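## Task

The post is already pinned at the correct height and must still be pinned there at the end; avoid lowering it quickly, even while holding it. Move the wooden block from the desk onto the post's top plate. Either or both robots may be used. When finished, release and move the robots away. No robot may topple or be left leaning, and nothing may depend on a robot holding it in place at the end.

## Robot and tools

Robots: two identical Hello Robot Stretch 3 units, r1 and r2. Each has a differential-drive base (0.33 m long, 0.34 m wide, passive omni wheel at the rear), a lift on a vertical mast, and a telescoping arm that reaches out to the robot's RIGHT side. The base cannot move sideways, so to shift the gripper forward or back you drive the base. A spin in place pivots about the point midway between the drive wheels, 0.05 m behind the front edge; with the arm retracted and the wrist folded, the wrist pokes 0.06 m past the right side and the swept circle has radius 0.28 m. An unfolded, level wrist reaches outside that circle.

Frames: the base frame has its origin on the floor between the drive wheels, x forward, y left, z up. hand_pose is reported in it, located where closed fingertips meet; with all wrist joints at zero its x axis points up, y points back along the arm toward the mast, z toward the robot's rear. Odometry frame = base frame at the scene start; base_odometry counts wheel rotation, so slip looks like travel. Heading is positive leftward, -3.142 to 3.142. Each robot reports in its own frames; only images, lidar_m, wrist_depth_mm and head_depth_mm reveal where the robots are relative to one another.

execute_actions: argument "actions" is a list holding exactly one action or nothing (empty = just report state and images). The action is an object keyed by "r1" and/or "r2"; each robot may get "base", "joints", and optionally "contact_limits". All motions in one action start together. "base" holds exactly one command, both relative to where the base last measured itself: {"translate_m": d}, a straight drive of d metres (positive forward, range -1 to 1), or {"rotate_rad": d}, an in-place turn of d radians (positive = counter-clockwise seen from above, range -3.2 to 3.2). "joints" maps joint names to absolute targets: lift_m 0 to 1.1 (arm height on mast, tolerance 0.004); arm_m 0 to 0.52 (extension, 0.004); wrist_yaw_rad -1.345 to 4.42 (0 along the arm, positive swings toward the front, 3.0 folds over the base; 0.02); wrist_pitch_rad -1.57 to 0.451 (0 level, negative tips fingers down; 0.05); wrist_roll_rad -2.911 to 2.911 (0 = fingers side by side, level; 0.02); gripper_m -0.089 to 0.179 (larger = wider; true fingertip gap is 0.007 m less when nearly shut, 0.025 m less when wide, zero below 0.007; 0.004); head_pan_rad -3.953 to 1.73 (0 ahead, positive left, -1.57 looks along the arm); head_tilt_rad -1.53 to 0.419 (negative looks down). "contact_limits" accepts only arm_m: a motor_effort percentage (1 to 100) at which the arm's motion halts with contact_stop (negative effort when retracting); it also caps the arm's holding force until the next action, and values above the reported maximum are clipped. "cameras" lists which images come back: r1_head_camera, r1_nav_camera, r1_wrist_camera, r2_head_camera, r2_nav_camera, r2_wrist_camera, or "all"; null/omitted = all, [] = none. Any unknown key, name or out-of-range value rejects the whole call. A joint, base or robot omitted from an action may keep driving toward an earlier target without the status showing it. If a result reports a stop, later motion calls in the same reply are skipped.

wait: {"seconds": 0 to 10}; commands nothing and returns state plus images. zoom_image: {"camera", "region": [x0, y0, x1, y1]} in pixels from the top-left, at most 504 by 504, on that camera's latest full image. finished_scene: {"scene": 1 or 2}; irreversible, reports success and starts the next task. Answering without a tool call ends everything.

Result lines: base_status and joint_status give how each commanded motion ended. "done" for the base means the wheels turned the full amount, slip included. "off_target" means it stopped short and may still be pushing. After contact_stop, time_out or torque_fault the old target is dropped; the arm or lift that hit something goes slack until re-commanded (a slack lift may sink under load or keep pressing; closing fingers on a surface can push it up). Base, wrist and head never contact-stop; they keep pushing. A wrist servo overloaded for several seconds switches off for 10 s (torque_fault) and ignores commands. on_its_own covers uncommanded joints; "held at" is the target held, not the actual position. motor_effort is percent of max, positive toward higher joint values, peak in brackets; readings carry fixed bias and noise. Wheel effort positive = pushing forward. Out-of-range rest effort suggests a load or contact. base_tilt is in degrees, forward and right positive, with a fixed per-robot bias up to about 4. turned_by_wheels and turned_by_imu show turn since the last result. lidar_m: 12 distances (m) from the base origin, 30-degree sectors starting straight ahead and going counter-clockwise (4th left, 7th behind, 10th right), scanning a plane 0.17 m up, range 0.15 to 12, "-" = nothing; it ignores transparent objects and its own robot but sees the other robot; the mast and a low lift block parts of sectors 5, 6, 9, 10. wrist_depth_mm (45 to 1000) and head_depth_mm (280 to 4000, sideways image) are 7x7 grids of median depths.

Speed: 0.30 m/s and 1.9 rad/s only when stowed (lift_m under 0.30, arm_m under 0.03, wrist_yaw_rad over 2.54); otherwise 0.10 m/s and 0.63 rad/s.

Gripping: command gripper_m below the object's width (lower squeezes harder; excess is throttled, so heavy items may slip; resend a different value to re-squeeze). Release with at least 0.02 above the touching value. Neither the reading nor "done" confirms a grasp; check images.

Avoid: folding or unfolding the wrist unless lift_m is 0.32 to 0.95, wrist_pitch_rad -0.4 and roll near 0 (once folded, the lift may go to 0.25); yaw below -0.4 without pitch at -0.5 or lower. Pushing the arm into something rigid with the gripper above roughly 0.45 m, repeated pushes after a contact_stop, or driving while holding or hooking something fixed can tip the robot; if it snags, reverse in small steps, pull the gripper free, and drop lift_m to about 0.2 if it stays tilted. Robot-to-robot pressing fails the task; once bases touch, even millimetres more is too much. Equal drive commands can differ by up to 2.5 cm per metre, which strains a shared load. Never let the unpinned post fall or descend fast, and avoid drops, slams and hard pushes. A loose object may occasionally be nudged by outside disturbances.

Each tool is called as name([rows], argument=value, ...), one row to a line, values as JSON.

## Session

execute_actions(actions=[])

Scene clock: 0.00 s.
r1.base_odometry: x=+0.000 y=+0.000 heading=+0.000 (m, m, rad; r1's odometry frame)
r1.turned_by_wheels: +0.000 (rad since the last result)
r1.turned_by_imu: +0.000 (rad since the last result)
r1.base_tilt: forward=+0.6 right=+0.2 (deg)
r1.lidar_m: 3.01 2.72 3.56 1.61 0.93 0.80 0.80 0.92 1.23 1.23 1.42 2.43
r1.head_depth_mm: 1825 2641 - - - 3600 2343 / 1808 2637 - - - 3602 2372 / 1822 2631 - - - 3627 2388 / 1793 2609 - - - 3650 2377 / 1719 2609 - - - 3654 2373 / 1703 2606 - - - 3685 2386 / 1780 2583 - - - 3692 2394
r1.base_status: not commanded
r1.joint_positions: lift_m=+0.513 arm_m=+0.002 wrist_yaw_rad=+2.841 wrist_pitch_rad=-0.555 wrist_roll_rad=-0.006 gripper_m=+0.037 head_pan_rad=-0.008 head_tilt_rad=-0.010
r1.joint_status: not commanded
r1.motor_effort: left_wheel=+0 right_wheel=+0 lift_m=+21 arm_m=+0 wrist_yaw_rad=+1 wrist_pitch_rad=+6 wrist_roll_rad=+0 gripper_m=+0 head_pan_rad=+0 head_tilt_rad=+1 (%)
r1.hand_pose: x=+0.0395 y=+0.0492 z=+0.4960 quat_wxyz=(+0.293, +0.699, +0.091, +0.646) (m; r1's base frame)
r1.wrist_depth_mm: - - - - - - - / - - - - - - - / - - - - - - - / 883 977 936 918 904 887 861 / 815 - 819 794 801 791 761 / 699 686 - 672 671 685 654 / 633 634 - 608 615 594 580
r2.base_odometry: x=+0.000 y=+0.000 heading=+0.000 (m, m, rad; r2's odometry frame)
r2.turned_by_wheels: +0.000 (rad since the last result)
r2.turned_by_imu: +0.000 (rad since the last result)
r2.base_tilt: forward=+0.0 right=+0.8 (deg)
r2.lidar_m: 1.97 1.59 1.57 1.71 2.63 2.73 2.72 3.23 3.17 1.16 2.65 4.04
r2.head_depth_mm: 1756 2543 3839 - - 3405 2258 / 1755 2558 3163 3164 3216 3119 2238 / 1757 2570 2712 2725 2764 2737 2227 / 1763 2311 2392 2373 2377 2355 2241 / 1768 2085 2096 2076 2096 2081 2022 / 1779 1868 1866 1881 1859 1868 1876 / 1665 1685 1693 1679 1696 1690 1697
r2.base_status: not commanded
r2.joint_positions: lift_m=+0.372 arm_m=+0.003 wrist_yaw_rad=+3.009 wrist_pitch_rad=-0.429 wrist_roll_rad=-0.019 gripper_m=+0.037 head_pan_rad=+0.011 head_tilt_rad=-0.012
r2.joint_status: not commanded
r2.motor_effort: left_wheel=+0 right_wheel=+0 lift_m=+22 arm_m=+0 wrist_yaw_rad=-1 wrist_pitch_rad=+5 wrist_roll_rad=+0 gripper_m=+0 head_pan_rad=+0 head_tilt_rad=+2 (%)
r2.hand_pose: x=+0.0081 y=+0.0731 z=+0.3823 quat_wxyz=(+0.195, +0.693, +0.107, +0.686) (m; r2's base frame)
r2.wrist_depth_mm: - - - - - - - / - - - - - - - / - - - - - - - / 851 855 850 866 862 885 883 / 680 691 - 705 725 705 707 / 577 586 - 589 588 607 588 / 498 514 - 535 499 517 517
pictures: r1_head_camera (sideways: a quarter turn clockwise sets it upright), r1_nav_camera (sideways: a quarter turn counterclockwise sets it upright), r1_wrist_camera, r2_head_camera (sideways: a quarter turn clockwise sets it upright), r2_nav_camera (sideways: a quarter turn counterclockwise sets it upright), r2_wrist_camera
Images, in order (width x height): r1_head_camera 896x504, r1_nav_camera 672x504, r1_wrist_camera 644x364, r2_head_camera 896x504, r2_nav_camera 672x504, r2_wrist_camera 644x364.

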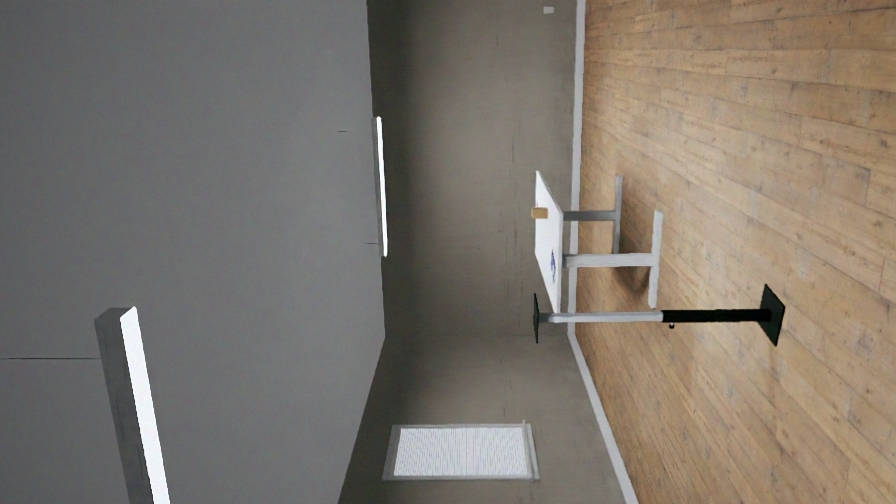

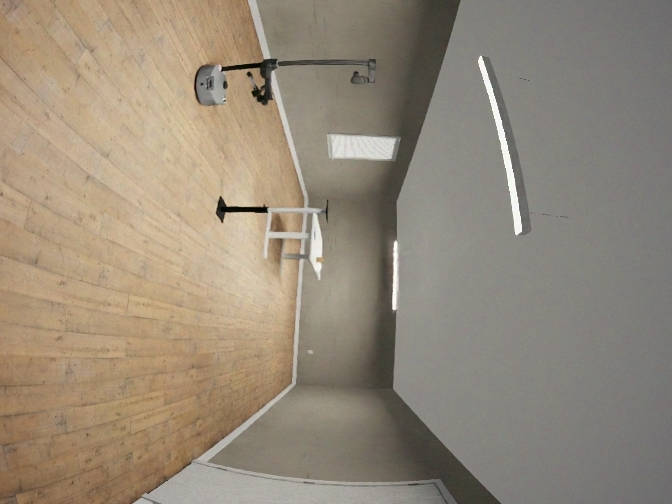

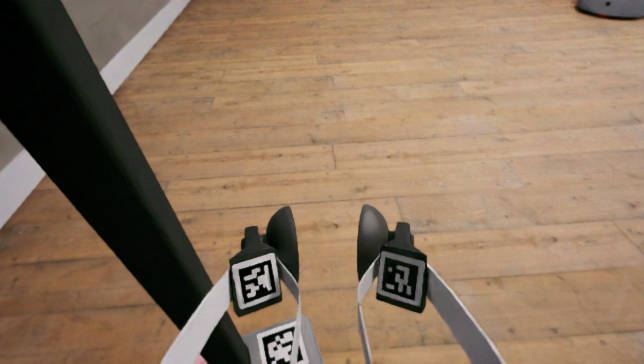

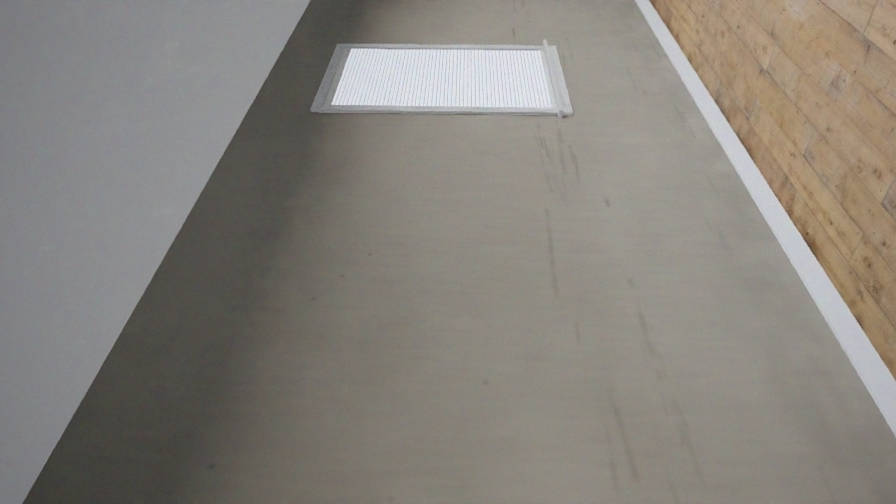

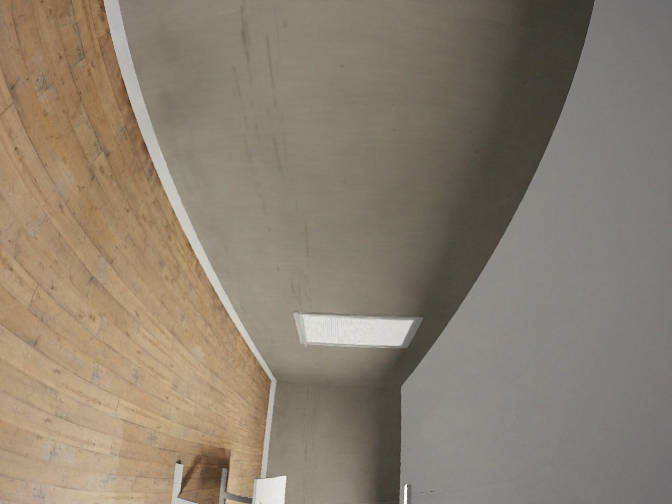

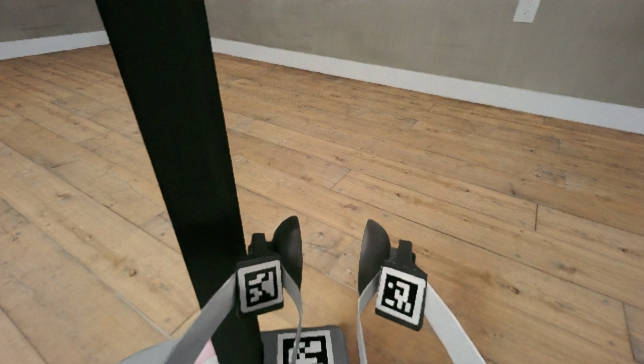

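execute_actions([
  {"r2": {"joints": {"head_pan_rad": -1.1, "head_tilt_rad": -0.35, "lift_m": 0.28}}},
], cameras=["r2_head_camera", "r2_nav_camera"])

Scene clock: 7.63 s.
r1.base_odometry: x=+0.000 y=+0.000 heading=+0.000 (m, m, rad; r1's odometry frame)
r1.turned_by_wheels: +0.000 (rad since the last result)
r1.turned_by_imu: +0.000 (rad since the last result)
r1.base_tilt: forward=+0.6 right=+0.2 (deg)
r1.lidar_m: 3.01 2.73 3.55 1.61 0.93 0.80 0.80 0.93 1.23 1.23 1.42 2.42
r1.head_depth_mm: 1823 2632 - - - 3599 2339 / 1806 2650 - - - 3636 2358 / 1800 2615 - - - 3680 2368 / 1785 2664 - - - 3730 2359 / 1713 2612 - - - 3658 2392 / 1707 2599 - - - 3703 2401 / 1783 2600 - - - 3720 2425
r1.base_status: not commanded
r1.joint_positions: lift_m=+0.513 arm_m=+0.002 wrist_yaw_rad=+2.841 wrist_pitch_rad=-0.555 wrist_roll_rad=-0.006 gripper_m=+0.037 head_pan_rad=-0.008 head_tilt_rad=-0.010
r1.joint_status: not commanded
r1.motor_effort: left_wheel=+0(0) right_wheel=+0(0) lift_m=+21(21) arm_m=+0(0) wrist_yaw_rad=+0(0) wrist_pitch_rad=+6(5) wrist_roll_rad=+0(0) gripper_m=+0(1) head_pan_rad=+0(1) head_tilt_rad=+0(1) (%)
r1.hand_pose: x=+0.0395 y=+0.0492 z=+0.4960 quat_wxyz=(+0.293, +0.699, +0.091, +0.646) (m; r1's base frame)
r1.wrist_depth_mm: - - - - - - - / - - - - - - - / - - - - - - - / 893 974 912 913 917 904 871 / 827 - 817 801 801 748 778 / 712 682 - 677 681 662 679 / 613 621 - 595 599 595 587
r2.base_odometry: x=+0.000 y=+0.000 heading=+0.000 (m, m, rad; r2's odometry frame)
r2.turned_by_wheels: +0.000 (rad since the last result)
r2.turned_by_imu: -0.001 (rad since the last result)
r2.base_tilt: forward=+0.1 right=+0.7 (deg)
r2.lidar_m: 1.96 1.59 1.57 1.72 2.64 2.73 2.73 3.22 3.15 1.15 2.65 4.04
r2.head_depth_mm: - - - 3516 2449 1735 1414 / - - - - 2545 1883 1426 / - - - - 2546 1862 1465 / - - - - 2553 1854 1467 / 3734 - - 3793 2561 1856 1459 / 3756 - - 3249 2543 1846 1461 / 3779 - - 3675 2554 1854 1456
r2.base_status: not commanded
r2.joint_positions: lift_m=+0.280 arm_m=+0.003 wrist_yaw_rad=+3.009 wrist_pitch_rad=-0.430 wrist_roll_rad=-0.019 gripper_m=+0.037 head_pan_rad=-1.093 head_tilt_rad=-0.346
r2.joint_status: all done
r2.motor_effort: left_wheel=+0(0) right_wheel=+0(0) lift_m=+18(21) arm_m=+0(0) wrist_yaw_rad=+0(1) wrist_pitch_rad=+5(6) wrist_roll_rad=+0(0) gripper_m=+0(0) head_pan_rad=-2(28) head_tilt_rad=-3(29) (%)
r2.hand_pose: x=+0.0081 y=+0.0730 z=+0.2903 quat_wxyz=(+0.195, +0.693, +0.107, +0.686) (m; r2's base frame)
r2.wrist_depth_mm: - - - - - - - / - - - - - - - / 899 933 904 943 930 948 - / 682 702 711 717 716 736 735 / 557 567 - 571 586 584 595 / 477 492 - - 494 487 490 / 418 - - - 405 419 422
pictures: r2_head_camera (sideways: a quarter turn clockwise sets it upright), r2_nav_camera (sideways: a quarter turn counterclockwise sets it upright)
Images, in order (width x height): r2_head_camera 896x504, r2_nav_camera 672x504.

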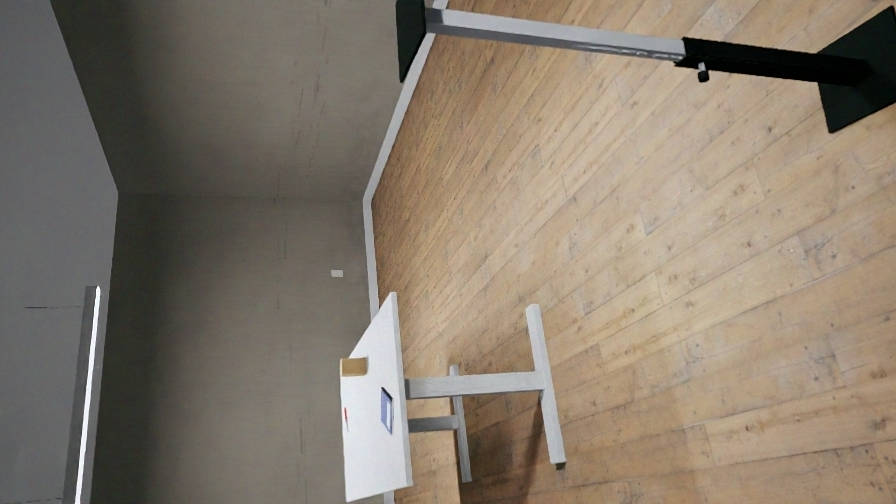

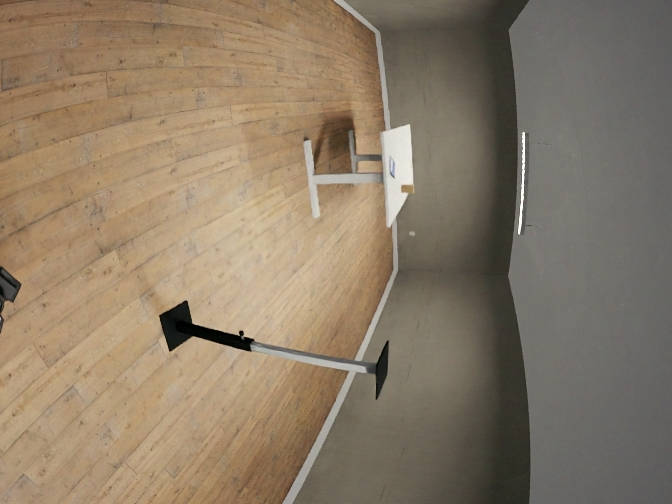

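execute_actions([
  {"r2": {"base": {"rotate_rad": 2.0}, "joints": {"head_pan_rad": -3.14, "head_tilt_rad": -0.45}}},
], cameras=["r2_head_camera", "r2_nav_camera"])

Scene clock: 101.67 s.
r1.base_odometry: x=+0.000 y=+0.000 heading=+0.000 (m, m, rad; r1's odometry frame)
r1.turned_by_wheels: +0.000 (rad since the last result)
r1.turned_by_imu: +0.000 (rad since the last result)
r1.base_tilt: forward=+0.6 right=+0.3 (deg)
r1.lidar_m: 3.02 2.63 3.54 1.61 0.93 0.80 0.80 0.93 1.23 1.23 1.42 2.42
r1.head_depth_mm: 1807 2638 - - - 3578 2350 / 1815 2621 - - - 3633 2358 / 1803 2640 - - - 3701 2352 / 1804 2617 - - - 3652 2356 / 1713 2623 - - - 3710 2389 / 1712 2588 - - - 3676 2354 / 1778 2600 - - - 3678 2398
r1.base_status: not commanded
r1.joint_positions: lift_m=+0.513 arm_m=+0.002 wrist_yaw_rad=+2.841 wrist_pitch_rad=-0.555 wrist_roll_rad=-0.006 gripper_m=+0.037 head_pan_rad=-0.008 head_tilt_rad=-0.010
r1.joint_status: not commanded
r1.motor_effort: left_wheel=+1(1) right_wheel=+0(0) lift_m=+21(21) arm_m=+0(0) wrist_yaw_rad=+1(0) wrist_pitch_rad=+6(6) wrist_roll_rad=+0(0) gripper_m=+0(0) head_pan_rad=+1(0) head_tilt_rad=+2(1) (%)
r1.hand_pose: x=+0.0395 y=+0.0492 z=+0.4960 quat_wxyz=(+0.293, +0.699, +0.091, +0.646) (m; r1's base frame)
r1.wrist_depth_mm: - - - - - - - / - - - - - - - / - - - - - - - / 886 960 943 917 890 935 889 / 791 - 822 788 804 778 759 / 728 683 - 686 679 671 659 / 622 623 - 609 614 601 597
r2.base_odometry: x=+0.000 y=+0.000 heading=+2.000 (m, m, rad; r2's odometry frame)
r2.turned_by_wheels: +2.000 (rad since the last result)
r2.turned_by_imu: +2.014 (rad since the last result)
r2.base_tilt: forward=+0.0 right=+0.8 (deg)
r2.lidar_m: 2.33 2.73 2.72 3.27 3.20 1.16 1.17 2.65 2.15 1.62 1.57 1.65
r2.head_depth_mm: 3834 - - 2964 2180 1664 1348 / - - - 3165 2006 1555 1354 / - - - 3195 2179 1666 1349 / - - - 3157 2183 1673 1347 / - - - 3199 2171 1665 1350 / - - 2954 2804 2180 1655 1345 / - - 3413 3119 2175 1674 1340
r2.base_status: done
r2.joint_positions: lift_m=+0.280 arm_m=+0.003 wrist_yaw_rad=+3.009 wrist_pitch_rad=-0.430 wrist_roll_rad=-0.019 gripper_m=+0.037 head_pan_rad=-3.133 head_tilt_rad=-0.445
r2.joint_status: all done
r2.motor_effort: left_wheel=-3(10) right_wheel=+2(8) lift_m=+18(18) arm_m=+0(0) wrist_yaw_rad=-1(1) wrist_pitch_rad=+5(5) wrist_roll_rad=+0(0) gripper_m=+0(0) head_pan_rad=-2(29) head_tilt_rad=-3(18) (%)
r2.hand_pose: x=+0.0081 y=+0.0730 z=+0.2903 quat_wxyz=(+0.195, +0.693, +0.107, +0.686) (m; r2's base frame)
r2.wrist_depth_mm: - - - - - - - / - - - - - - - / 900 916 961 916 929 957 - / 697 689 710 717 715 726 741 / 564 557 - 577 593 583 594 / 463 491 - - 480 494 494 / 418 - - - 406 419 424
pictures: r2_head_camera (sideways: a quarter turn clockwise sets it upright), r2_nav_camera (sideways: a quarter turn counterclockwise sets it upright)
Images, in order (width x height): r2_head_camera 896x504, r2_nav_camera 672x504.

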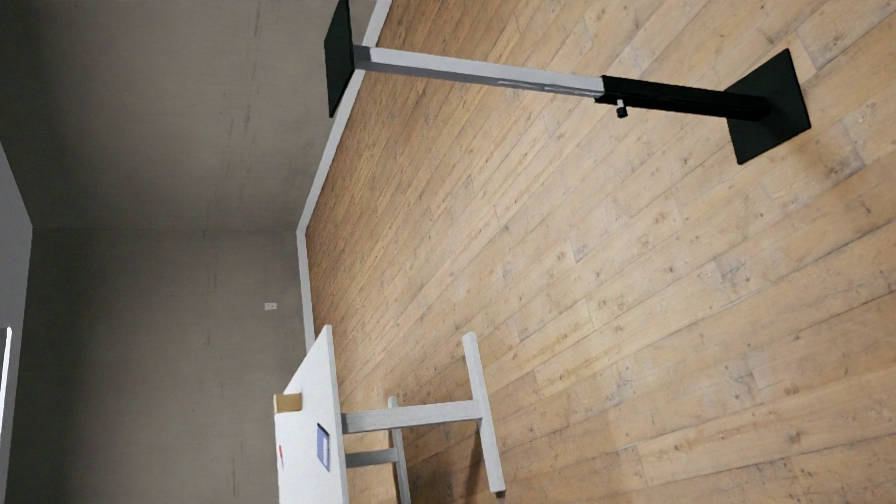

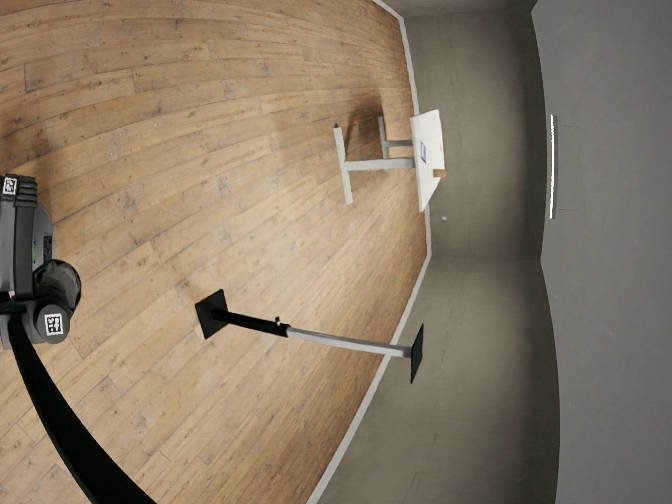

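execute_actions([
  {"r2": {"base": {"rotate_rad": 0.11}}},
], cameras=[])

execute_actions([
  {"r2": {"base": {"translate_m": -1.0}}},
], cameras=["r2_head_camera", "r2_nav_camera"])

Scene clock: 119.90 s.
r1.base_odometry: x=+0.000 y=+0.000 heading=+0.000 (m, m, rad; r1's odometry frame)
r1.turned_by_wheels: +0.000 (rad since the last result)
r1.turned_by_imu: +0.000 (rad since the last result)
r1.base_tilt: forward=+0.6 right=+0.3 (deg)
r1.lidar_m: 3.01 2.64 3.54 1.61 0.93 0.80 0.80 0.93 1.23 1.23 1.42 2.43
r1.head_depth_mm: 1799 2645 - - - 3614 2349 / 1813 2642 - - - 3617 2336 / 1809 2638 - - - 3604 2350 / 1801 2616 - - - 3627 2373 / 1715 2624 - - - 3695 2366 / 1720 2615 - - - 3705 2384 / 1786 2572 - - - 3653 2392
r1.base_status: not commanded
r1.joint_positions: lift_m=+0.513 arm_m=+0.002 wrist_yaw_rad=+2.841 wrist_pitch_rad=-0.555 wrist_roll_rad=-0.006 gripper_m=+0.037 head_pan_rad=-0.008 head_tilt_rad=-0.010
r1.joint_status: not commanded
r1.motor_effort: left_wheel=+1(1) right_wheel=+0(0) lift_m=+21(21) arm_m=+0(0) wrist_yaw_rad=+0(1) wrist_pitch_rad=+6(6) wrist_roll_rad=+0(0) gripper_m=+0(0) head_pan_rad=+0(0) head_tilt_rad=+1(1) (%)
r1.hand_pose: x=+0.0395 y=+0.0492 z=+0.4960 quat_wxyz=(+0.293, +0.699, +0.091, +0.646) (m; r1's base frame)
r1.wrist_depth_mm: - - - - - - - / - - - - - - - / - - - - - - - / 885 912 926 946 886 910 911 / 804 - 829 783 825 761 762 / 709 683 - 669 674 672 662 / 621 614 - 602 605 599 593
r2.base_odometry: x=+0.000 y=+0.000 heading=+2.110 (m, m, rad; r2's odometry frame)
r2.turned_by_wheels: +0.110 (rad since the last result)
r2.turned_by_imu: +0.110 (rad since the last result)
r2.base_tilt: forward=+0.0 right=+0.8 (deg)
r2.lidar_m: 2.65 2.74 2.72 3.22 3.16 1.16 2.64 3.99 1.96 1.58 1.57 1.72
r2.head_depth_mm: - - - 3172 2006 1561 1353 / - - - 3143 2171 1672 1354 / - - - 3162 2176 1665 1350 / - - - 3141 2180 1656 1356 / - - - 2831 2169 1669 1345 / - - 3476 3170 2184 1673 1343 / - - - 3139 2201 1666 1344
r2.base_status: done
r2.joint_positions: lift_m=+0.280 arm_m=+0.003 wrist_yaw_rad=+3.009 wrist_pitch_rad=-0.430 wrist_roll_rad=-0.019 gripper_m=+0.037 head_pan_rad=-3.133 head_tilt_rad=-0.445
r2.joint_status: not commanded
r2.motor_effort: left_wheel=-2(8) right_wheel=+2(7) lift_m=+18(18) arm_m=+0(0) wrist_yaw_rad=-1(0) wrist_pitch_rad=+5(6) wrist_roll_rad=+0(0) gripper_m=+0(0) head_pan_rad=-3(3) head_tilt_rad=-4(4) (%)
r2.hand_pose: x=+0.0081 y=+0.0730 z=+0.2903 quat_wxyz=(+0.195, +0.693, +0.107, +0.686) (m; r2's base frame)
r2.wrist_depth_mm: - - - - - - - / - - - - - - - / 896 891 934 928 947 953 - / 684 698 709 710 720 734 734 / 554 570 - 586 596 593 594 / 472 486 - - 492 486 496 / 420 - - - 407 420 424
pictures: none
No camera images: the call's "cameras" was empty. Leave "cameras" out to get every camera's image.

Scene clock: 124.90 s.
r1.base_odometry: x=+0.000 y=+0.000 heading=+0.000 (m, m, rad; r1's odometry frame)
r1.turned_by_wheels: +0.000 (rad since the last result)
r1.turned_by_imu: +0.000 (rad since the last result)
r1.base_tilt: forward=+0.6 right=+0.2 (deg)
r1.lidar_m: 3.02 4.13 3.54 1.61 0.93 0.80 0.80 0.92 1.23 1.23 1.42 2.43
r1.head_depth_mm: 1817 2637 - - - 3567 2339 / 1809 2639 - - - 3584 2374 / 1819 2619 - - - 3645 2374 / 1806 2623 - - - 3658 2385 / 1717 2604 - - - 3683 2401 / 1713 2612 - - - 3073 2400 / 1786 2603 - - - 3708 2410
r1.base_status: not commanded
r1.joint_positions: lift_m=+0.513 arm_m=+0.002 wrist_yaw_rad=+2.841 wrist_pitch_rad=-0.555 wrist_roll_rad=-0.006 gripper_m=+0.037 head_pan_rad=-0.008 head_tilt_rad=-0.010
r1.joint_status: not commanded
r1.motor_effort: left_wheel=+1(0) right_wheel=-1(0) lift_m=+21(21) arm_m=+0(0) wrist_yaw_rad=+1(0) wrist_pitch_rad=+6(6) wrist_roll_rad=+0(0) gripper_m=+0(0) head_pan_rad=+0(0) head_tilt_rad=+1(0) (%)
r1.hand_pose: x=+0.0395 y=+0.0492 z=+0.4960 quat_wxyz=(+0.293, +0.699, +0.091, +0.646) (m; r1's base frame)
r1.wrist_depth_mm: - - - - - - - / - - - - - - - / - - - - - - - / 876 975 915 879 901 888 907 / 796 - 817 772 786 753 750 / 681 706 - 683 671 671 675 / 616 608 - 610 595 596 593
r2.base_odometry: x=+0.513 y=-0.858 heading=+2.110 (m, m, rad; r2's odometry frame)
r2.turned_by_wheels: +0.000 (rad since the last result)
r2.turned_by_imu: -0.004 (rad since the last result)
r2.base_tilt: forward=+0.0 right=+0.8 (deg)
r2.lidar_m: 3.27 3.65 3.25 0.43 0.43 3.09 4.76 1.67 2.44 1.96 1.94 2.12
r2.head_depth_mm: 3796 - - 3175 2177 1672 1345 / - - - 3158 2177 1660 1346 / - - - 3120 2183 1654 1352 / - - - 3160 2188 1668 1353 / - - - 2797 2186 1665 1344 / - - 2600 1778 1964 1663 1356 / - - 2602 2629 2173 1665 1347
r2.base_status: done
r2.joint_positions: lift_m=+0.280 arm_m=+0.003 wrist_yaw_rad=+3.009 wrist_pitch_rad=-0.430 wrist_roll_rad=-0.019 gripper_m=+0.037 head_pan_rad=-3.133 head_tilt_rad=-0.446
r2.joint_status: not commanded
r2.motor_effort: left_wheel=-3(10) right_wheel=+2(4) lift_m=+18(18) arm_m=-1(0) wrist_yaw_rad=-1(0) wrist_pitch_rad=+5(5) wrist_roll_rad=+0(0) gripper_m=+0(0) head_pan_rad=-3(3) head_tilt_rad=-3(3) (%)
r2.hand_pose: x=+0.0081 y=+0.0730 z=+0.2902 quat_wxyz=(+0.195, +0.693, +0.107, +0.686) (m; r2's base frame)
r2.wrist_depth_mm: - - - - - - - / - - - - - - - / 891 919 853 955 960 949 - / 690 696 654 719 721 728 744 / 563 570 - 579 597 588 595 / 478 492 - - 484 484 489 / 421 - - - 409 423 427
pictures: r2_head_camera (sideways: a quarter turn clockwise sets it upright), r2_nav_camera (sideways: a quarter turn counterclockwise sets it upright)
Images, in order (width x height): r2_head_camera 896x504, r2_nav_camera 672x504.

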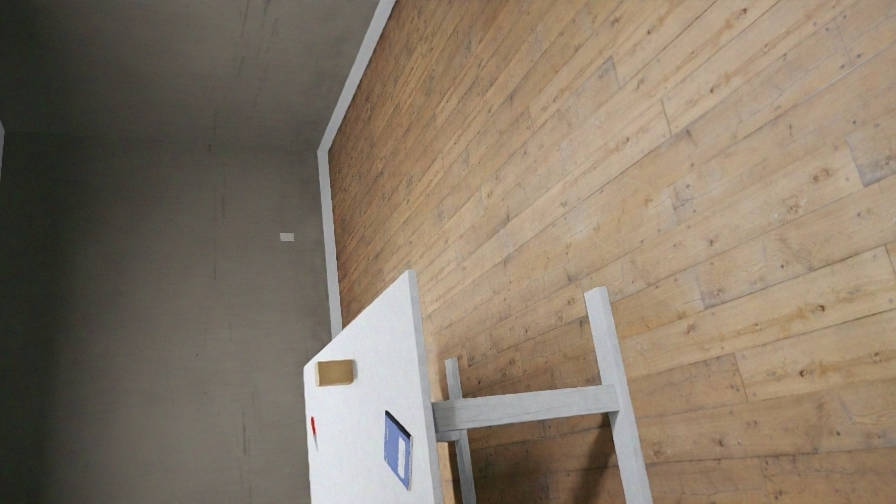

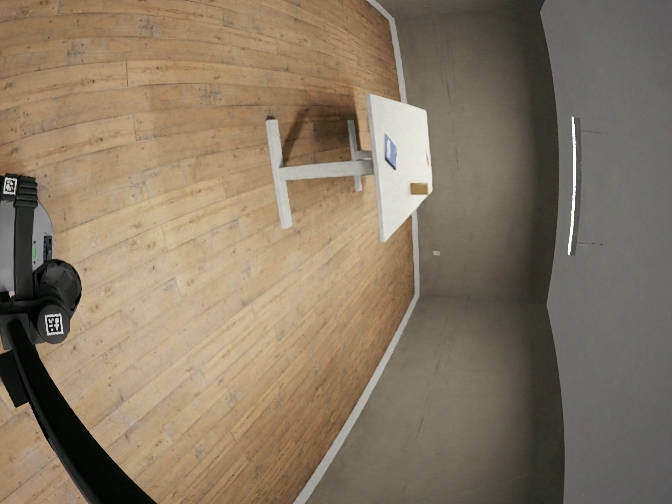

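execute_actions(actions=[])

Scene clock: 140.40 s.
r1.base_odometry: x=+0.000 y=+0.000 heading=+0.000 (m, m, rad; r1's odometry frame)
r1.turned_by_wheels: +0.000 (rad since the last result)
r1.turned_by_imu: +0.000 (rad since the last result)
r1.base_tilt: forward=+0.6 right=+0.2 (deg)
r1.lidar_m: 3.01 4.13 3.53 1.61 0.93 0.80 0.80 0.93 1.23 1.23 1.42 2.42
r1.head_depth_mm: 1808 2635 - - - 3549 2334 / 1824 2635 - - - 3668 2356 / 1795 2625 - - - 3650 2373 / 1806 2616 - - - 3644 2372 / 1706 2615 - - - 3705 2378 / 1707 2587 - - - 3020 2376 / 1784 2566 - - - 3737 2413
r1.base_status: not commanded
r1.joint_positions: lift_m=+0.513 arm_m=+0.002 wrist_yaw_rad=+2.841 wrist_pitch_rad=-0.555 wrist_roll_rad=-0.006 gripper_m=+0.037 head_pan_rad=-0.008 head_tilt_rad=-0.010
r1.joint_status: not commanded
r1.motor_effort: left_wheel=+1(0) right_wheel=+0(0) lift_m=+21(21) arm_m=+0(0) wrist_yaw_rad=+0(0) wrist_pitch_rad=+6(6) wrist_roll_rad=+0(0) gripper_m=+0(0) head_pan_rad=+0(0) head_tilt_rad=+0(0) (%)
r1.hand_pose: x=+0.0395 y=+0.0492 z=+0.4960 quat_wxyz=(+0.293, +0.699, +0.091, +0.646) (m; r1's base frame)
r1.wrist_depth_mm: - - - - - - - / - - - - - - - / - - - - - - - / 891 954 934 921 908 907 905 / 825 - 814 795 799 773 751 / 701 689 - 703 670 691 666 / 624 620 - 608 603 591 592
r2.base_odometry: x=+0.513 y=-0.858 heading=+2.110 (m, m, rad; r2's odometry frame)
r2.turned_by_wheels: +0.000 (rad since the last result)
r2.turned_by_imu: -0.001 (rad since the last result)
r2.base_tilt: forward=+0.0 right=+0.7 (deg)
r2.lidar_m: 3.25 3.66 3.24 0.43 0.43 3.09 4.75 1.68 2.43 1.96 1.94 2.12
r2.head_depth_mm: 3789 - - 3188 2176 1670 1347 / - - - 3184 2196 1672 1346 / - - - 3149 2191 1668 1351 / - - - 3148 2179 1660 1350 / - - - 2788 2169 1668 1352 / - - 2619 1781 1943 1665 1346 / - - 2629 2658 2172 1667 1348
r2.base_status: done
r2.joint_positions: lift_m=+0.280 arm_m=+0.003 wrist_yaw_rad=+3.009 wrist_pitch_rad=-0.430 wrist_roll_rad=-0.019 gripper_m=+0.037 head_pan_rad=-3.133 head_tilt_rad=-0.446
r2.joint_status: not commanded
r2.motor_effort: left_wheel=-2(10) right_wheel=+2(4) lift_m=+17(18) arm_m=+0(0) wrist_yaw_rad=+0(0) wrist_pitch_rad=+5(5) wrist_roll_rad=+0(0) gripper_m=+0(0) head_pan_rad=-3(3) head_tilt_rad=-3(3) (%)
r2.hand_pose: x=+0.0081 y=+0.0730 z=+0.2902 quat_wxyz=(+0.195, +0.693, +0.107, +0.686) (m; r2's base frame)
r2.wrist_depth_mm: - - - - - - - / - - - - - - - / 915 907 856 936 938 936 - / 683 700 663 707 718 736 729 / 565 562 - 573 601 581 590 / 473 495 - - 486 487 505 / 424 - - - 408 422 424
pictures: r1_head_camera (sideways: a quarter turn clockwise sets it upright), r1_nav_camera (sideways: a quarter turn counterclockwise sets it upright), r1_wrist_camera, r2_head_camera (sideways: a quarter turn clockwise sets it upright), r2_nav_camera (sideways: a quarter turn counterclockwise sets it upright), r2_wrist_camera
Images, in order (width x height): r1_head_camera 896x504, r1_nav_camera 672x504, r1_wrist_camera 644x364, r2_head_camera 896x504, r2_nav_camera 672x504, r2_wrist_camera 644x364.

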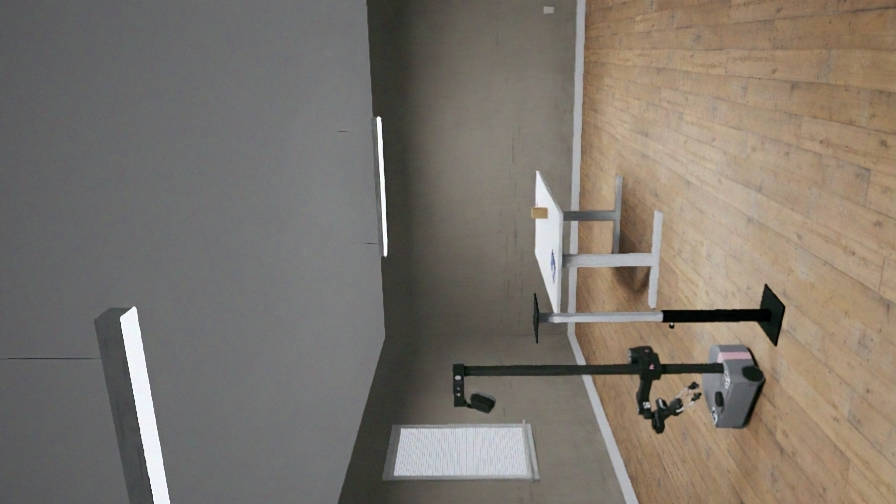

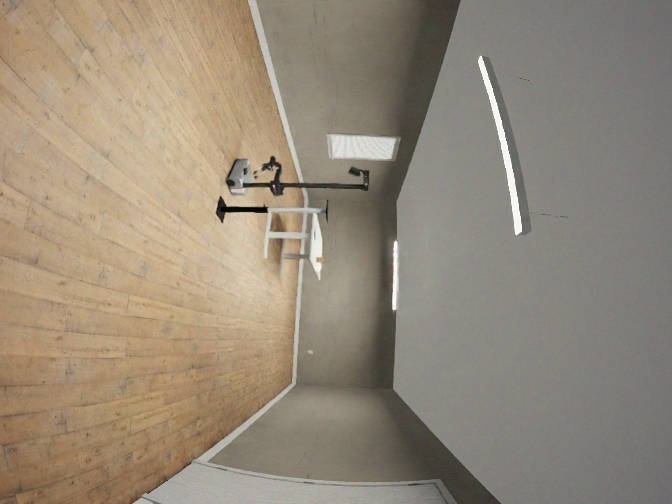

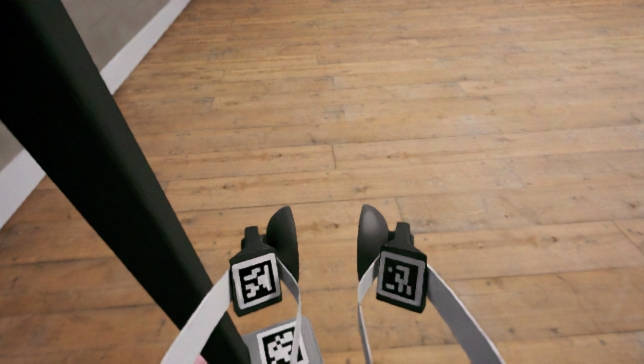

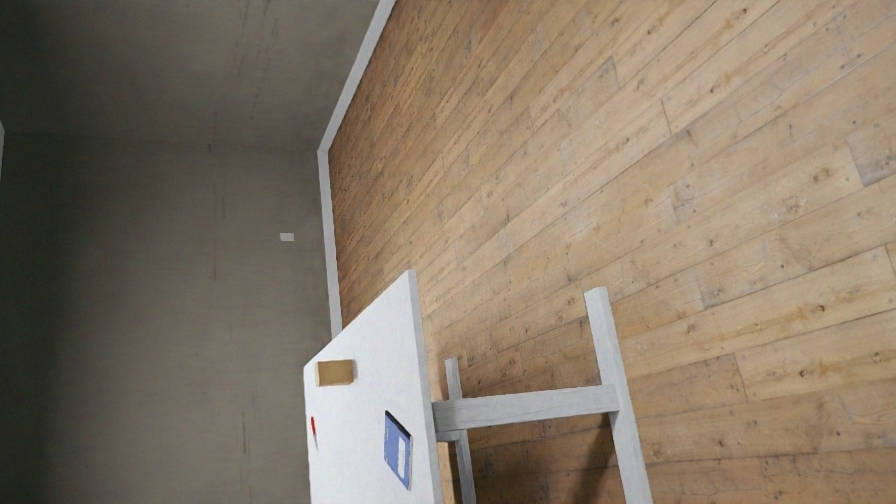

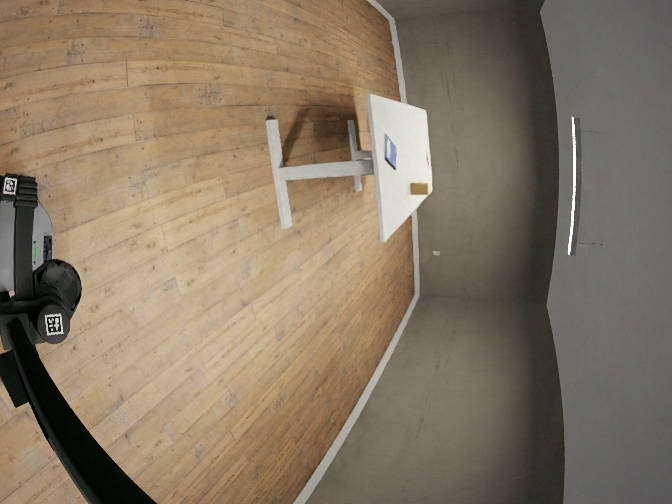

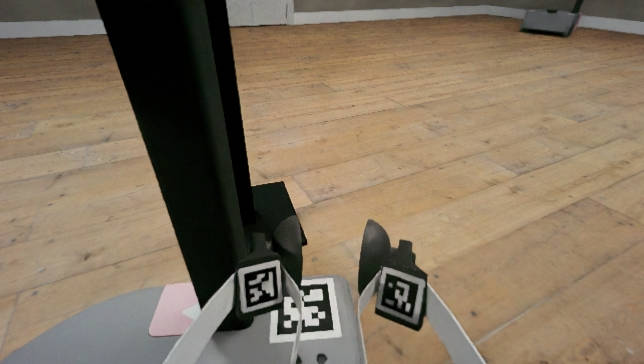

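execute_actions([
  {"r2": {"base": {"rotate_rad": -0.13}}},
], cameras=[])

execute_actions([
  {"r2": {"base": {"translate_m": -1.0}, "joints": {"head_pan_rad": -2.8, "head_tilt_rad": -0.7}}},
], cameras=["r2_head_camera", "r2_nav_camera"])

Scene clock: 227.83 s.
r1.base_odometry: x=+0.000 y=+0.000 heading=+0.000 (m, m, rad; r1's odometry frame)
r1.turned_by_wheels: +0.000 (rad since the last result)
r1.turned_by_imu: +0.000 (rad since the last result)
r1.base_tilt: forward=+0.6 right=+0.2 (deg)
r1.lidar_m: 3.02 4.10 3.54 1.61 0.93 0.80 0.80 0.93 1.23 1.23 1.42 2.42
r1.head_depth_mm: 1811 2657 - - - 3545 2343 / 1809 2651 - - - 3653 2370 / 1802 2617 - - - 3668 2393 / 1803 2626 - - - 3649 2370 / 1722 2601 - - - 3642 2385 / 1720 2587 - - - 3031 2379 / 1775 2593 - - - 3708 2374
r1.base_status: not commanded
r1.joint_positions: lift_m=+0.513 arm_m=+0.002 wrist_yaw_rad=+2.841 wrist_pitch_rad=-0.555 wrist_roll_rad=-0.006 gripper_m=+0.037 head_pan_rad=-0.008 head_tilt_rad=-0.010
r1.joint_status: not commanded
r1.motor_effort: left_wheel=+0(0) right_wheel=-1(0) lift_m=+21(22) arm_m=+0(0) wrist_yaw_rad=+1(0) wrist_pitch_rad=+6(6) wrist_roll_rad=+0(0) gripper_m=+0(1) head_pan_rad=+0(0) head_tilt_rad=+1(2) (%)
r1.hand_pose: x=+0.0395 y=+0.0492 z=+0.4960 quat_wxyz=(+0.293, +0.699, +0.091, +0.646) (m; r1's base frame)
r1.wrist_depth_mm: - - - - - - - / - - - - - - - / - - - - - - - / 888 969 955 940 885 915 884 / 812 - 834 792 795 765 752 / 707 681 - 679 676 668 674 / 624 625 - 615 602 592 590
r2.base_odometry: x=+0.513 y=-0.858 heading=+1.980 (m, m, rad; r2's odometry frame)
r2.turned_by_wheels: -0.130 (rad since the last result)
r2.turned_by_imu: -0.132 (rad since the last result)
r2.base_tilt: forward=+0.0 right=+0.7 (deg)
r2.lidar_m: 2.79 3.65 3.23 2.89 2.85 2.95 4.09 1.68 2.71 2.01 1.94 2.02
r2.head_depth_mm: 3268 3427 3569 3164 2186 1662 1355 / 3680 - - 3164 2156 1667 1348 / - - - 3166 2194 1675 1350 / - - - 3184 2176 1666 1343 / - - - 3153 2171 1668 1351 / - - - 2780 2181 1661 1347 / - - 2633 1778 1892 1676 1345
r2.base_status: done
r2.joint_positions: lift_m=+0.280 arm_m=+0.003 wrist_yaw_rad=+3.009 wrist_pitch_rad=-0.430 wrist_roll_rad=-0.019 gripper_m=+0.037 head_pan_rad=-3.133 head_tilt_rad=-0.446
r2.joint_status: not commanded
r2.motor_effort: left_wheel=+2(8) right_wheel=-2(5) lift_m=+18(18) arm_m=-1(0) wrist_yaw_rad=+0(1) wrist_pitch_rad=+5(6) wrist_roll_rad=+0(0) gripper_m=+0(0) head_pan_rad=-2(2) head_tilt_rad=-3(3) (%)
r2.hand_pose: x=+0.0081 y=+0.0730 z=+0.2902 quat_wxyz=(+0.195, +0.693, +0.107, +0.686) (m; r2's base frame)
r2.wrist_depth_mm: - - - - - - - / - - - - - - - / 889 899 945 942 961 971 - / 687 686 697 719 713 722 725 / 565 565 - 576 599 585 587 / 479 492 - - 487 493 493 / 419 - - - 409 422 424
pictures: none
No camera images: the call's "cameras" was empty. Leave "cameras" out to get every camera's image.

Scene clock: 232.83 s.
r1.base_odometry: x=+0.000 y=+0.000 heading=+0.000 (m, m, rad; r1's odometry frame)
r1.turned_by_wheels: +0.000 (rad since the last result)
r1.turned_by_imu: +0.000 (rad since the last result)
r1.base_tilt: forward=+0.7 right=+0.3 (deg)
r1.lidar_m: 3.03 4.07 3.55 1.61 0.93 0.80 0.80 0.92 1.23 1.23 1.42 2.42
r1.head_depth_mm: 1811 2649 - - - 3602 2373 / 1795 2641 - - - 3596 2371 / 1803 2622 - - - 3647 2378 / 1802 2634 - - - 3590 2371 / 1710 2638 - - - 3680 2383 / 1717 2626 - - - 3680 2405 / 1781 2594 - - - 3750 2407
r1.base_status: not commanded
r1.joint_positions: lift_m=+0.513 arm_m=+0.002 wrist_yaw_rad=+2.841 wrist_pitch_rad=-0.555 wrist_roll_rad=-0.006 gripper_m=+0.037 head_pan_rad=-0.008 head_tilt_rad=-0.010
r1.joint_status: not commanded
r1.motor_effort: left_wheel=+0(0) right_wheel=+0(0) lift_m=+21(21) arm_m=+0(0) wrist_yaw_rad=+1(0) wrist_pitch_rad=+6(6) wrist_roll_rad=+0(0) gripper_m=+0(0) head_pan_rad=+0(0) head_tilt_rad=+1(1) (%)
r1.hand_pose: x=+0.0395 y=+0.0492 z=+0.4960 quat_wxyz=(+0.293, +0.699, +0.091, +0.646) (m; r1's base frame)
r1.wrist_depth_mm: - - - - - - - / - - - - - - - / - - - - - - - / 877 963 971 920 917 896 907 / 810 - 819 784 801 761 757 / 699 686 - 694 680 677 669 / 624 613 - 604 605 599 583
r2.base_odometry: x=+0.911 y=-1.776 heading=+1.980 (m, m, rad; r2's odometry frame)
r2.turned_by_wheels: +0.000 (rad since the last result)
r2.turned_by_imu: -0.004 (rad since the last result)
r2.base_tilt: forward=+0.0 right=+0.7 (deg)
r2.lidar_m: 3.47 0.91 3.27 2.42 2.37 2.44 3.37 2.07 0.86 2.51 2.42 2.52
r2.head_depth_mm: 3705 - 2756 2057 1644 1368 1167 / 3686 - 2775 2071 1652 1372 1172 / 3599 - 2806 2069 1647 1363 1174 / 3574 3867 2789 2074 1651 1372 1173 / 3534 3792 2434 959 1650 1338 1173 / 3450 1912 1247 922 1652 1336 1174 / 3422 1923 1250 925 1643 1301 1174
r2.base_status: done
r2.joint_positions: lift_m=+0.280 arm_m=+0.003 wrist_yaw_rad=+3.009 wrist_pitch_rad=-0.430 wrist_roll_rad=-0.019 gripper_m=+0.037 head_pan_rad=-2.807 head_tilt_rad=-0.692
r2.joint_status: all done
r2.motor_effort: left_wheel=+2(7) right_wheel=-1(7) lift_m=+18(18) arm_m=+0(0) wrist_yaw_rad=-1(1) wrist_pitch_rad=+5(6) wrist_roll_rad=+0(0) gripper_m=-1(0) head_pan_rad=+2(20) head_tilt_rad=-5(31) (%)
r2.hand_pose: x=+0.0081 y=+0.0730 z=+0.2902 quat_wxyz=(+0.195, +0.693, +0.107, +0.686) (m; r2's base frame)
r2.wrist_depth_mm: - - - - - - - / - - - - - - - / 913 895 918 927 935 978 - / 699 693 706 715 723 722 722 / 565 567 - 578 596 587 581 / 475 487 - - 493 485 492 / 422 - - - 407 419 427
pictures: r2_head_camera (sideways: a quarter turn clockwise sets it upright), r2_nav_camera (sideways: a quarter turn counterclockwise sets it upright)
Images, in order (width x height): r2_head_camera 896x504, r2_nav_camera 672x504.

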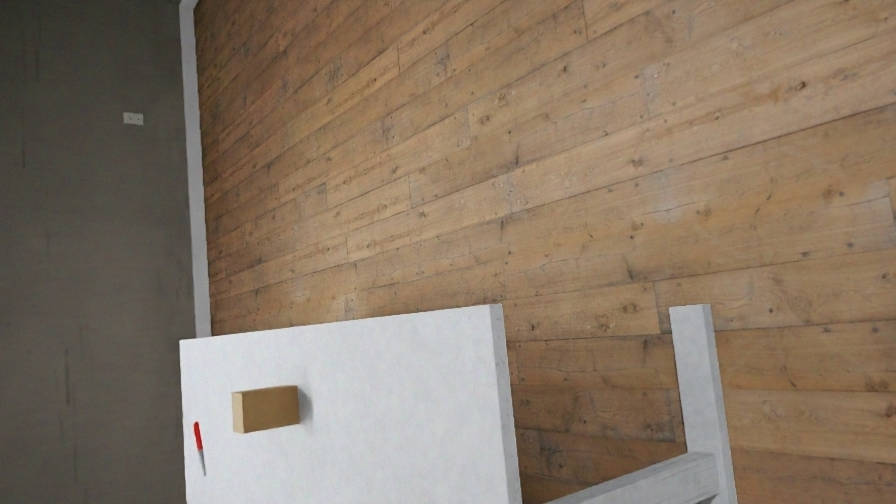

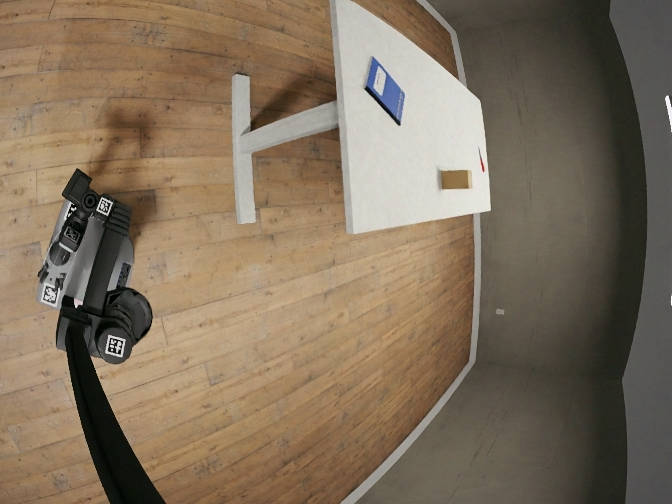

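execute_actions([
  {"r2": {"base": {"translate_m": -1.0}, "joints": {"lift_m": 0.29, "wrist_yaw_rad": 2.62, "head_pan_rad": -2.3, "head_tilt_rad": -0.75}}},
], cameras=[])

execute_actions([
  {"r2": {"base": {"rotate_rad": 0.485}, "joints": {"lift_m": 0.40, "wrist_yaw_rad": 1.6, "wrist_pitch_rad": -0.1, "head_pan_rad": -2.1}}},
], cameras=["r2_head_camera", "r2_nav_camera"])

Scene clock: 328.67 s.
r1.base_odometry: x=+0.000 y=+0.000 heading=+0.000 (m, m, rad; r1's odometry frame)
r1.turned_by_wheels: +0.000 (rad since the last result)
r1.turned_by_imu: +0.000 (rad since the last result)
r1.base_tilt: forward=+0.6 right=+0.2 (deg)
r1.lidar_m: 3.00 4.09 3.55 1.60 0.93 0.80 0.80 0.93 1.23 1.23 1.42 2.43
r1.head_depth_mm: 1817 2646 - - - 3617 2361 / 1820 2623 - - - 3601 2353 / 1800 2649 - - - 3594 2369 / 1792 2624 - - - 3647 2376 / 1724 2604 - - - 3698 2375 / 1729 2619 - - - 3741 2381 / 1775 2613 - - - 3725 2396
r1.base_status: not commanded
r1.joint_positions: lift_m=+0.513 arm_m=+0.002 wrist_yaw_rad=+2.841 wrist_pitch_rad=-0.555 wrist_roll_rad=-0.006 gripper_m=+0.037 head_pan_rad=-0.008 head_tilt_rad=-0.010
r1.joint_status: not commanded
r1.motor_effort: left_wheel=+0(0) right_wheel=+0(0) lift_m=+21(21) arm_m=+0(0) wrist_yaw_rad=+1(0) wrist_pitch_rad=+6(6) wrist_roll_rad=+0(0) gripper_m=+0(0) head_pan_rad=+0(0) head_tilt_rad=+1(1) (%)
r1.hand_pose: x=+0.0395 y=+0.0492 z=+0.4960 quat_wxyz=(+0.293, +0.699, +0.091, +0.646) (m; r1's base frame)
r1.wrist_depth_mm: - - - - - - - / - - - - - - - / - - - - - - - / 917 943 920 929 916 898 872 / 813 - 822 782 787 779 760 / 718 712 - 700 676 674 688 / 628 628 - 601 606 599 593
r2.base_odometry: x=+1.309 y=-2.693 heading=+1.980 (m, m, rad; r2's odometry frame)
r2.turned_by_wheels: +0.000 (rad since the last result)
r2.turned_by_imu: -0.005 (rad since the last result)
r2.base_tilt: forward=+0.0 right=+0.7 (deg)
r2.lidar_m: 1.86 4.60 2.60 1.91 1.87 1.93 2.66 3.36 1.42 3.01 0.79 3.03
r2.head_depth_mm: 2720 3032 2521 1923 1574 1322 1149 / 2810 3044 2536 1934 1571 1330 1148 / 2901 3180 2524 1939 1582 1327 1146 / 2988 3262 2453 1948 1566 1330 1147 / 3107 3401 1188 1955 1580 1330 1153 / 3202 3426 1131 964 1581 1332 1146 / 3340 3579 1137 867 1538 1329 1151
r2.base_status: done
r2.joint_positions: lift_m=+0.290 arm_m=+0.003 wrist_yaw_rad=+2.622 wrist_pitch_rad=-0.430 wrist_roll_rad=-0.019 gripper_m=+0.037 head_pan_rad=-2.307 head_tilt_rad=-0.741
r2.joint_status: all done
r2.motor_effort: left_wheel=+2(7) right_wheel=-2(6) lift_m=+26(30) arm_m=-1(1) wrist_yaw_rad=-3(4) wrist_pitch_rad=+5(5) wrist_roll_rad=+0(0) gripper_m=-1(0) head_pan_rad=+2(23) head_tilt_rad=-6(14) (%)
r2.hand_pose: x=+0.0894 y=+0.0454 z=+0.2997 quat_wxyz=(+0.324, +0.700, -0.028, +0.636) (m; r2's base frame)
r2.wrist_depth_mm: - - - - - - - / - - - - - - - / 921 932 953 948 - - - / 714 703 707 738 746 735 763 / 588 578 585 590 605 593 598 / - 490 504 493 496 502 504 / - - 426 426 419 427 436
pictures: none
No camera images: the call's "cameras" was empty. Leave "cameras" out to get every camera's image.

Scene clock: 330.50 s.
r1.base_odometry: x=+0.000 y=+0.000 heading=+0.000 (m, m, rad; r1's odometry frame)
r1.turned_by_wheels: +0.000 (rad since the last result)
r1.turned_by_imu: +0.000 (rad since the last result)
r1.base_tilt: forward=+0.6 right=+0.3 (deg)
r1.lidar_m: 3.01 4.08 3.54 1.61 0.93 0.80 0.80 0.92 1.23 1.23 1.42 2.42
r1.head_depth_mm: 1803 2630 - - - 3624 2353 / 1821 2656 - - - 3615 2368 / 1806 2653 - - - 3633 2366 / 1801 2616 - - - 3627 2368 / 1711 2636 - - - 3616 2382 / 1709 2600 - - - 3672 2383 / 1783 2600 - - - 3697 2401
r1.base_status: not commanded
r1.joint_positions: lift_m=+0.513 arm_m=+0.002 wrist_yaw_rad=+2.841 wrist_pitch_rad=-0.555 wrist_roll_rad=-0.006 gripper_m=+0.037 head_pan_rad=-0.008 head_tilt_rad=-0.010
r1.joint_status: not commanded
r1.motor_effort: left_wheel=+0(1) right_wheel=+0(0) lift_m=+21(21) arm_m=+0(0) wrist_yaw_rad=+0(1) wrist_pitch_rad=+6(6) wrist_roll_rad=+0(0) gripper_m=+0(1) head_pan_rad=+0(0) head_tilt_rad=+1(1) (%)
r1.hand_pose: x=+0.0395 y=+0.0492 z=+0.4960 quat_wxyz=(+0.293, +0.699, +0.091, +0.646) (m; r1's base frame)
r1.wrist_depth_mm: - - - - - - - / - - - - - - - / - - - - - - - / 910 946 925 939 891 898 877 / 790 - 823 802 800 781 759 / 704 680 - 690 685 675 659 / 635 612 - 617 597 597 589
r2.base_odometry: x=+1.309 y=-2.693 heading=+2.465 (m, m, rad; r2's odometry frame)
r2.turned_by_wheels: +0.485 (rad since the last result)
r2.turned_by_imu: +0.490 (rad since the last result)
r2.base_tilt: forward=+0.0 right=+0.8 (deg)
r2.lidar_m: 1.86 2.71 1.94 1.85 1.91 2.56 3.36 1.42 3.05 0.79 2.99 1.86
r2.head_depth_mm: 3427 3580 1120 958 1568 1328 1151 / 3219 3419 1122 891 1578 1329 1147 / 2996 3263 1130 851 1538 1328 1150 / 2841 3126 1130 866 1466 1327 1150 / 2694 3012 1131 869 743 1329 1146 / 2508 2813 1126 869 703 1327 1145 / 2420 2718 1137 868 701 1232 1148
r2.base_status: done
r2.joint_positions: lift_m=+0.400 arm_m=+0.003 wrist_yaw_rad=+1.602 wrist_pitch_rad=-0.122 wrist_roll_rad=-0.019 gripper_m=+0.037 head_pan_rad=-2.107 head_tilt_rad=-0.741
r2.joint_status: all done
r2.motor_effort: left_wheel=-3(8) right_wheel=+2(6) lift_m=+26(27) arm_m=+0(0) wrist_yaw_rad=-3(4) wrist_pitch_rad=+8(12) wrist_roll_rad=+0(0) gripper_m=+0(0) head_pan_rad=+2(12) head_tilt_rad=-6(6) (%)
r2.hand_pose: x=+0.2299 y=-0.1401 z=+0.4833 quat_wxyz=(+0.527, +0.532, -0.455, +0.482) (m; r2's base frame)
r2.wrist_depth_mm: - - - - - - - / - - - - - - - / - - - - - - - / - - - - - - - / - - - - - - - / 856 858 920 894 904 913 936 / 699 709 718 720 707 745 730
pictures: r2_head_camera (sideways: a quarter turn clockwise sets it upright), r2_nav_camera (sideways: a quarter turn counterclockwise sets it upright)
Images, in order (width x height): r2_head_camera 896x504, r2_nav_camera 672x504.

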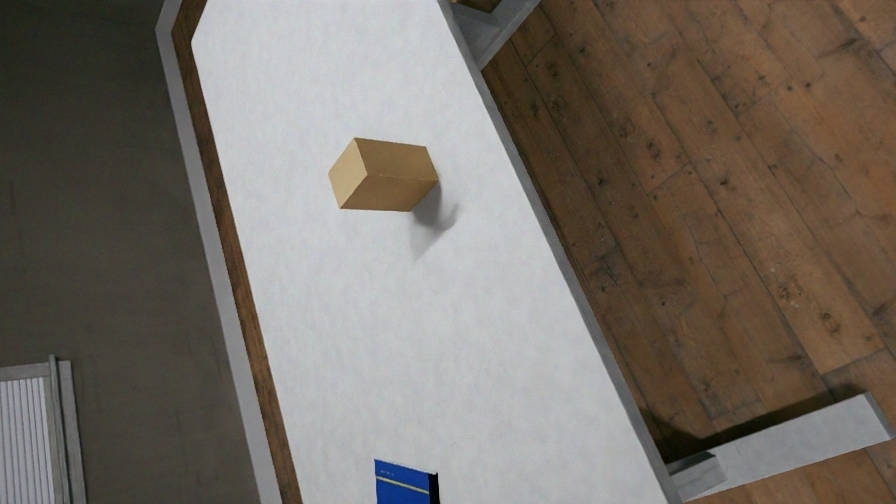

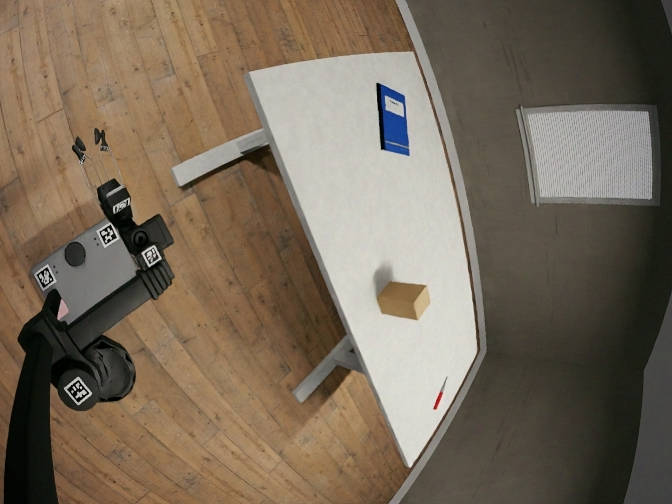

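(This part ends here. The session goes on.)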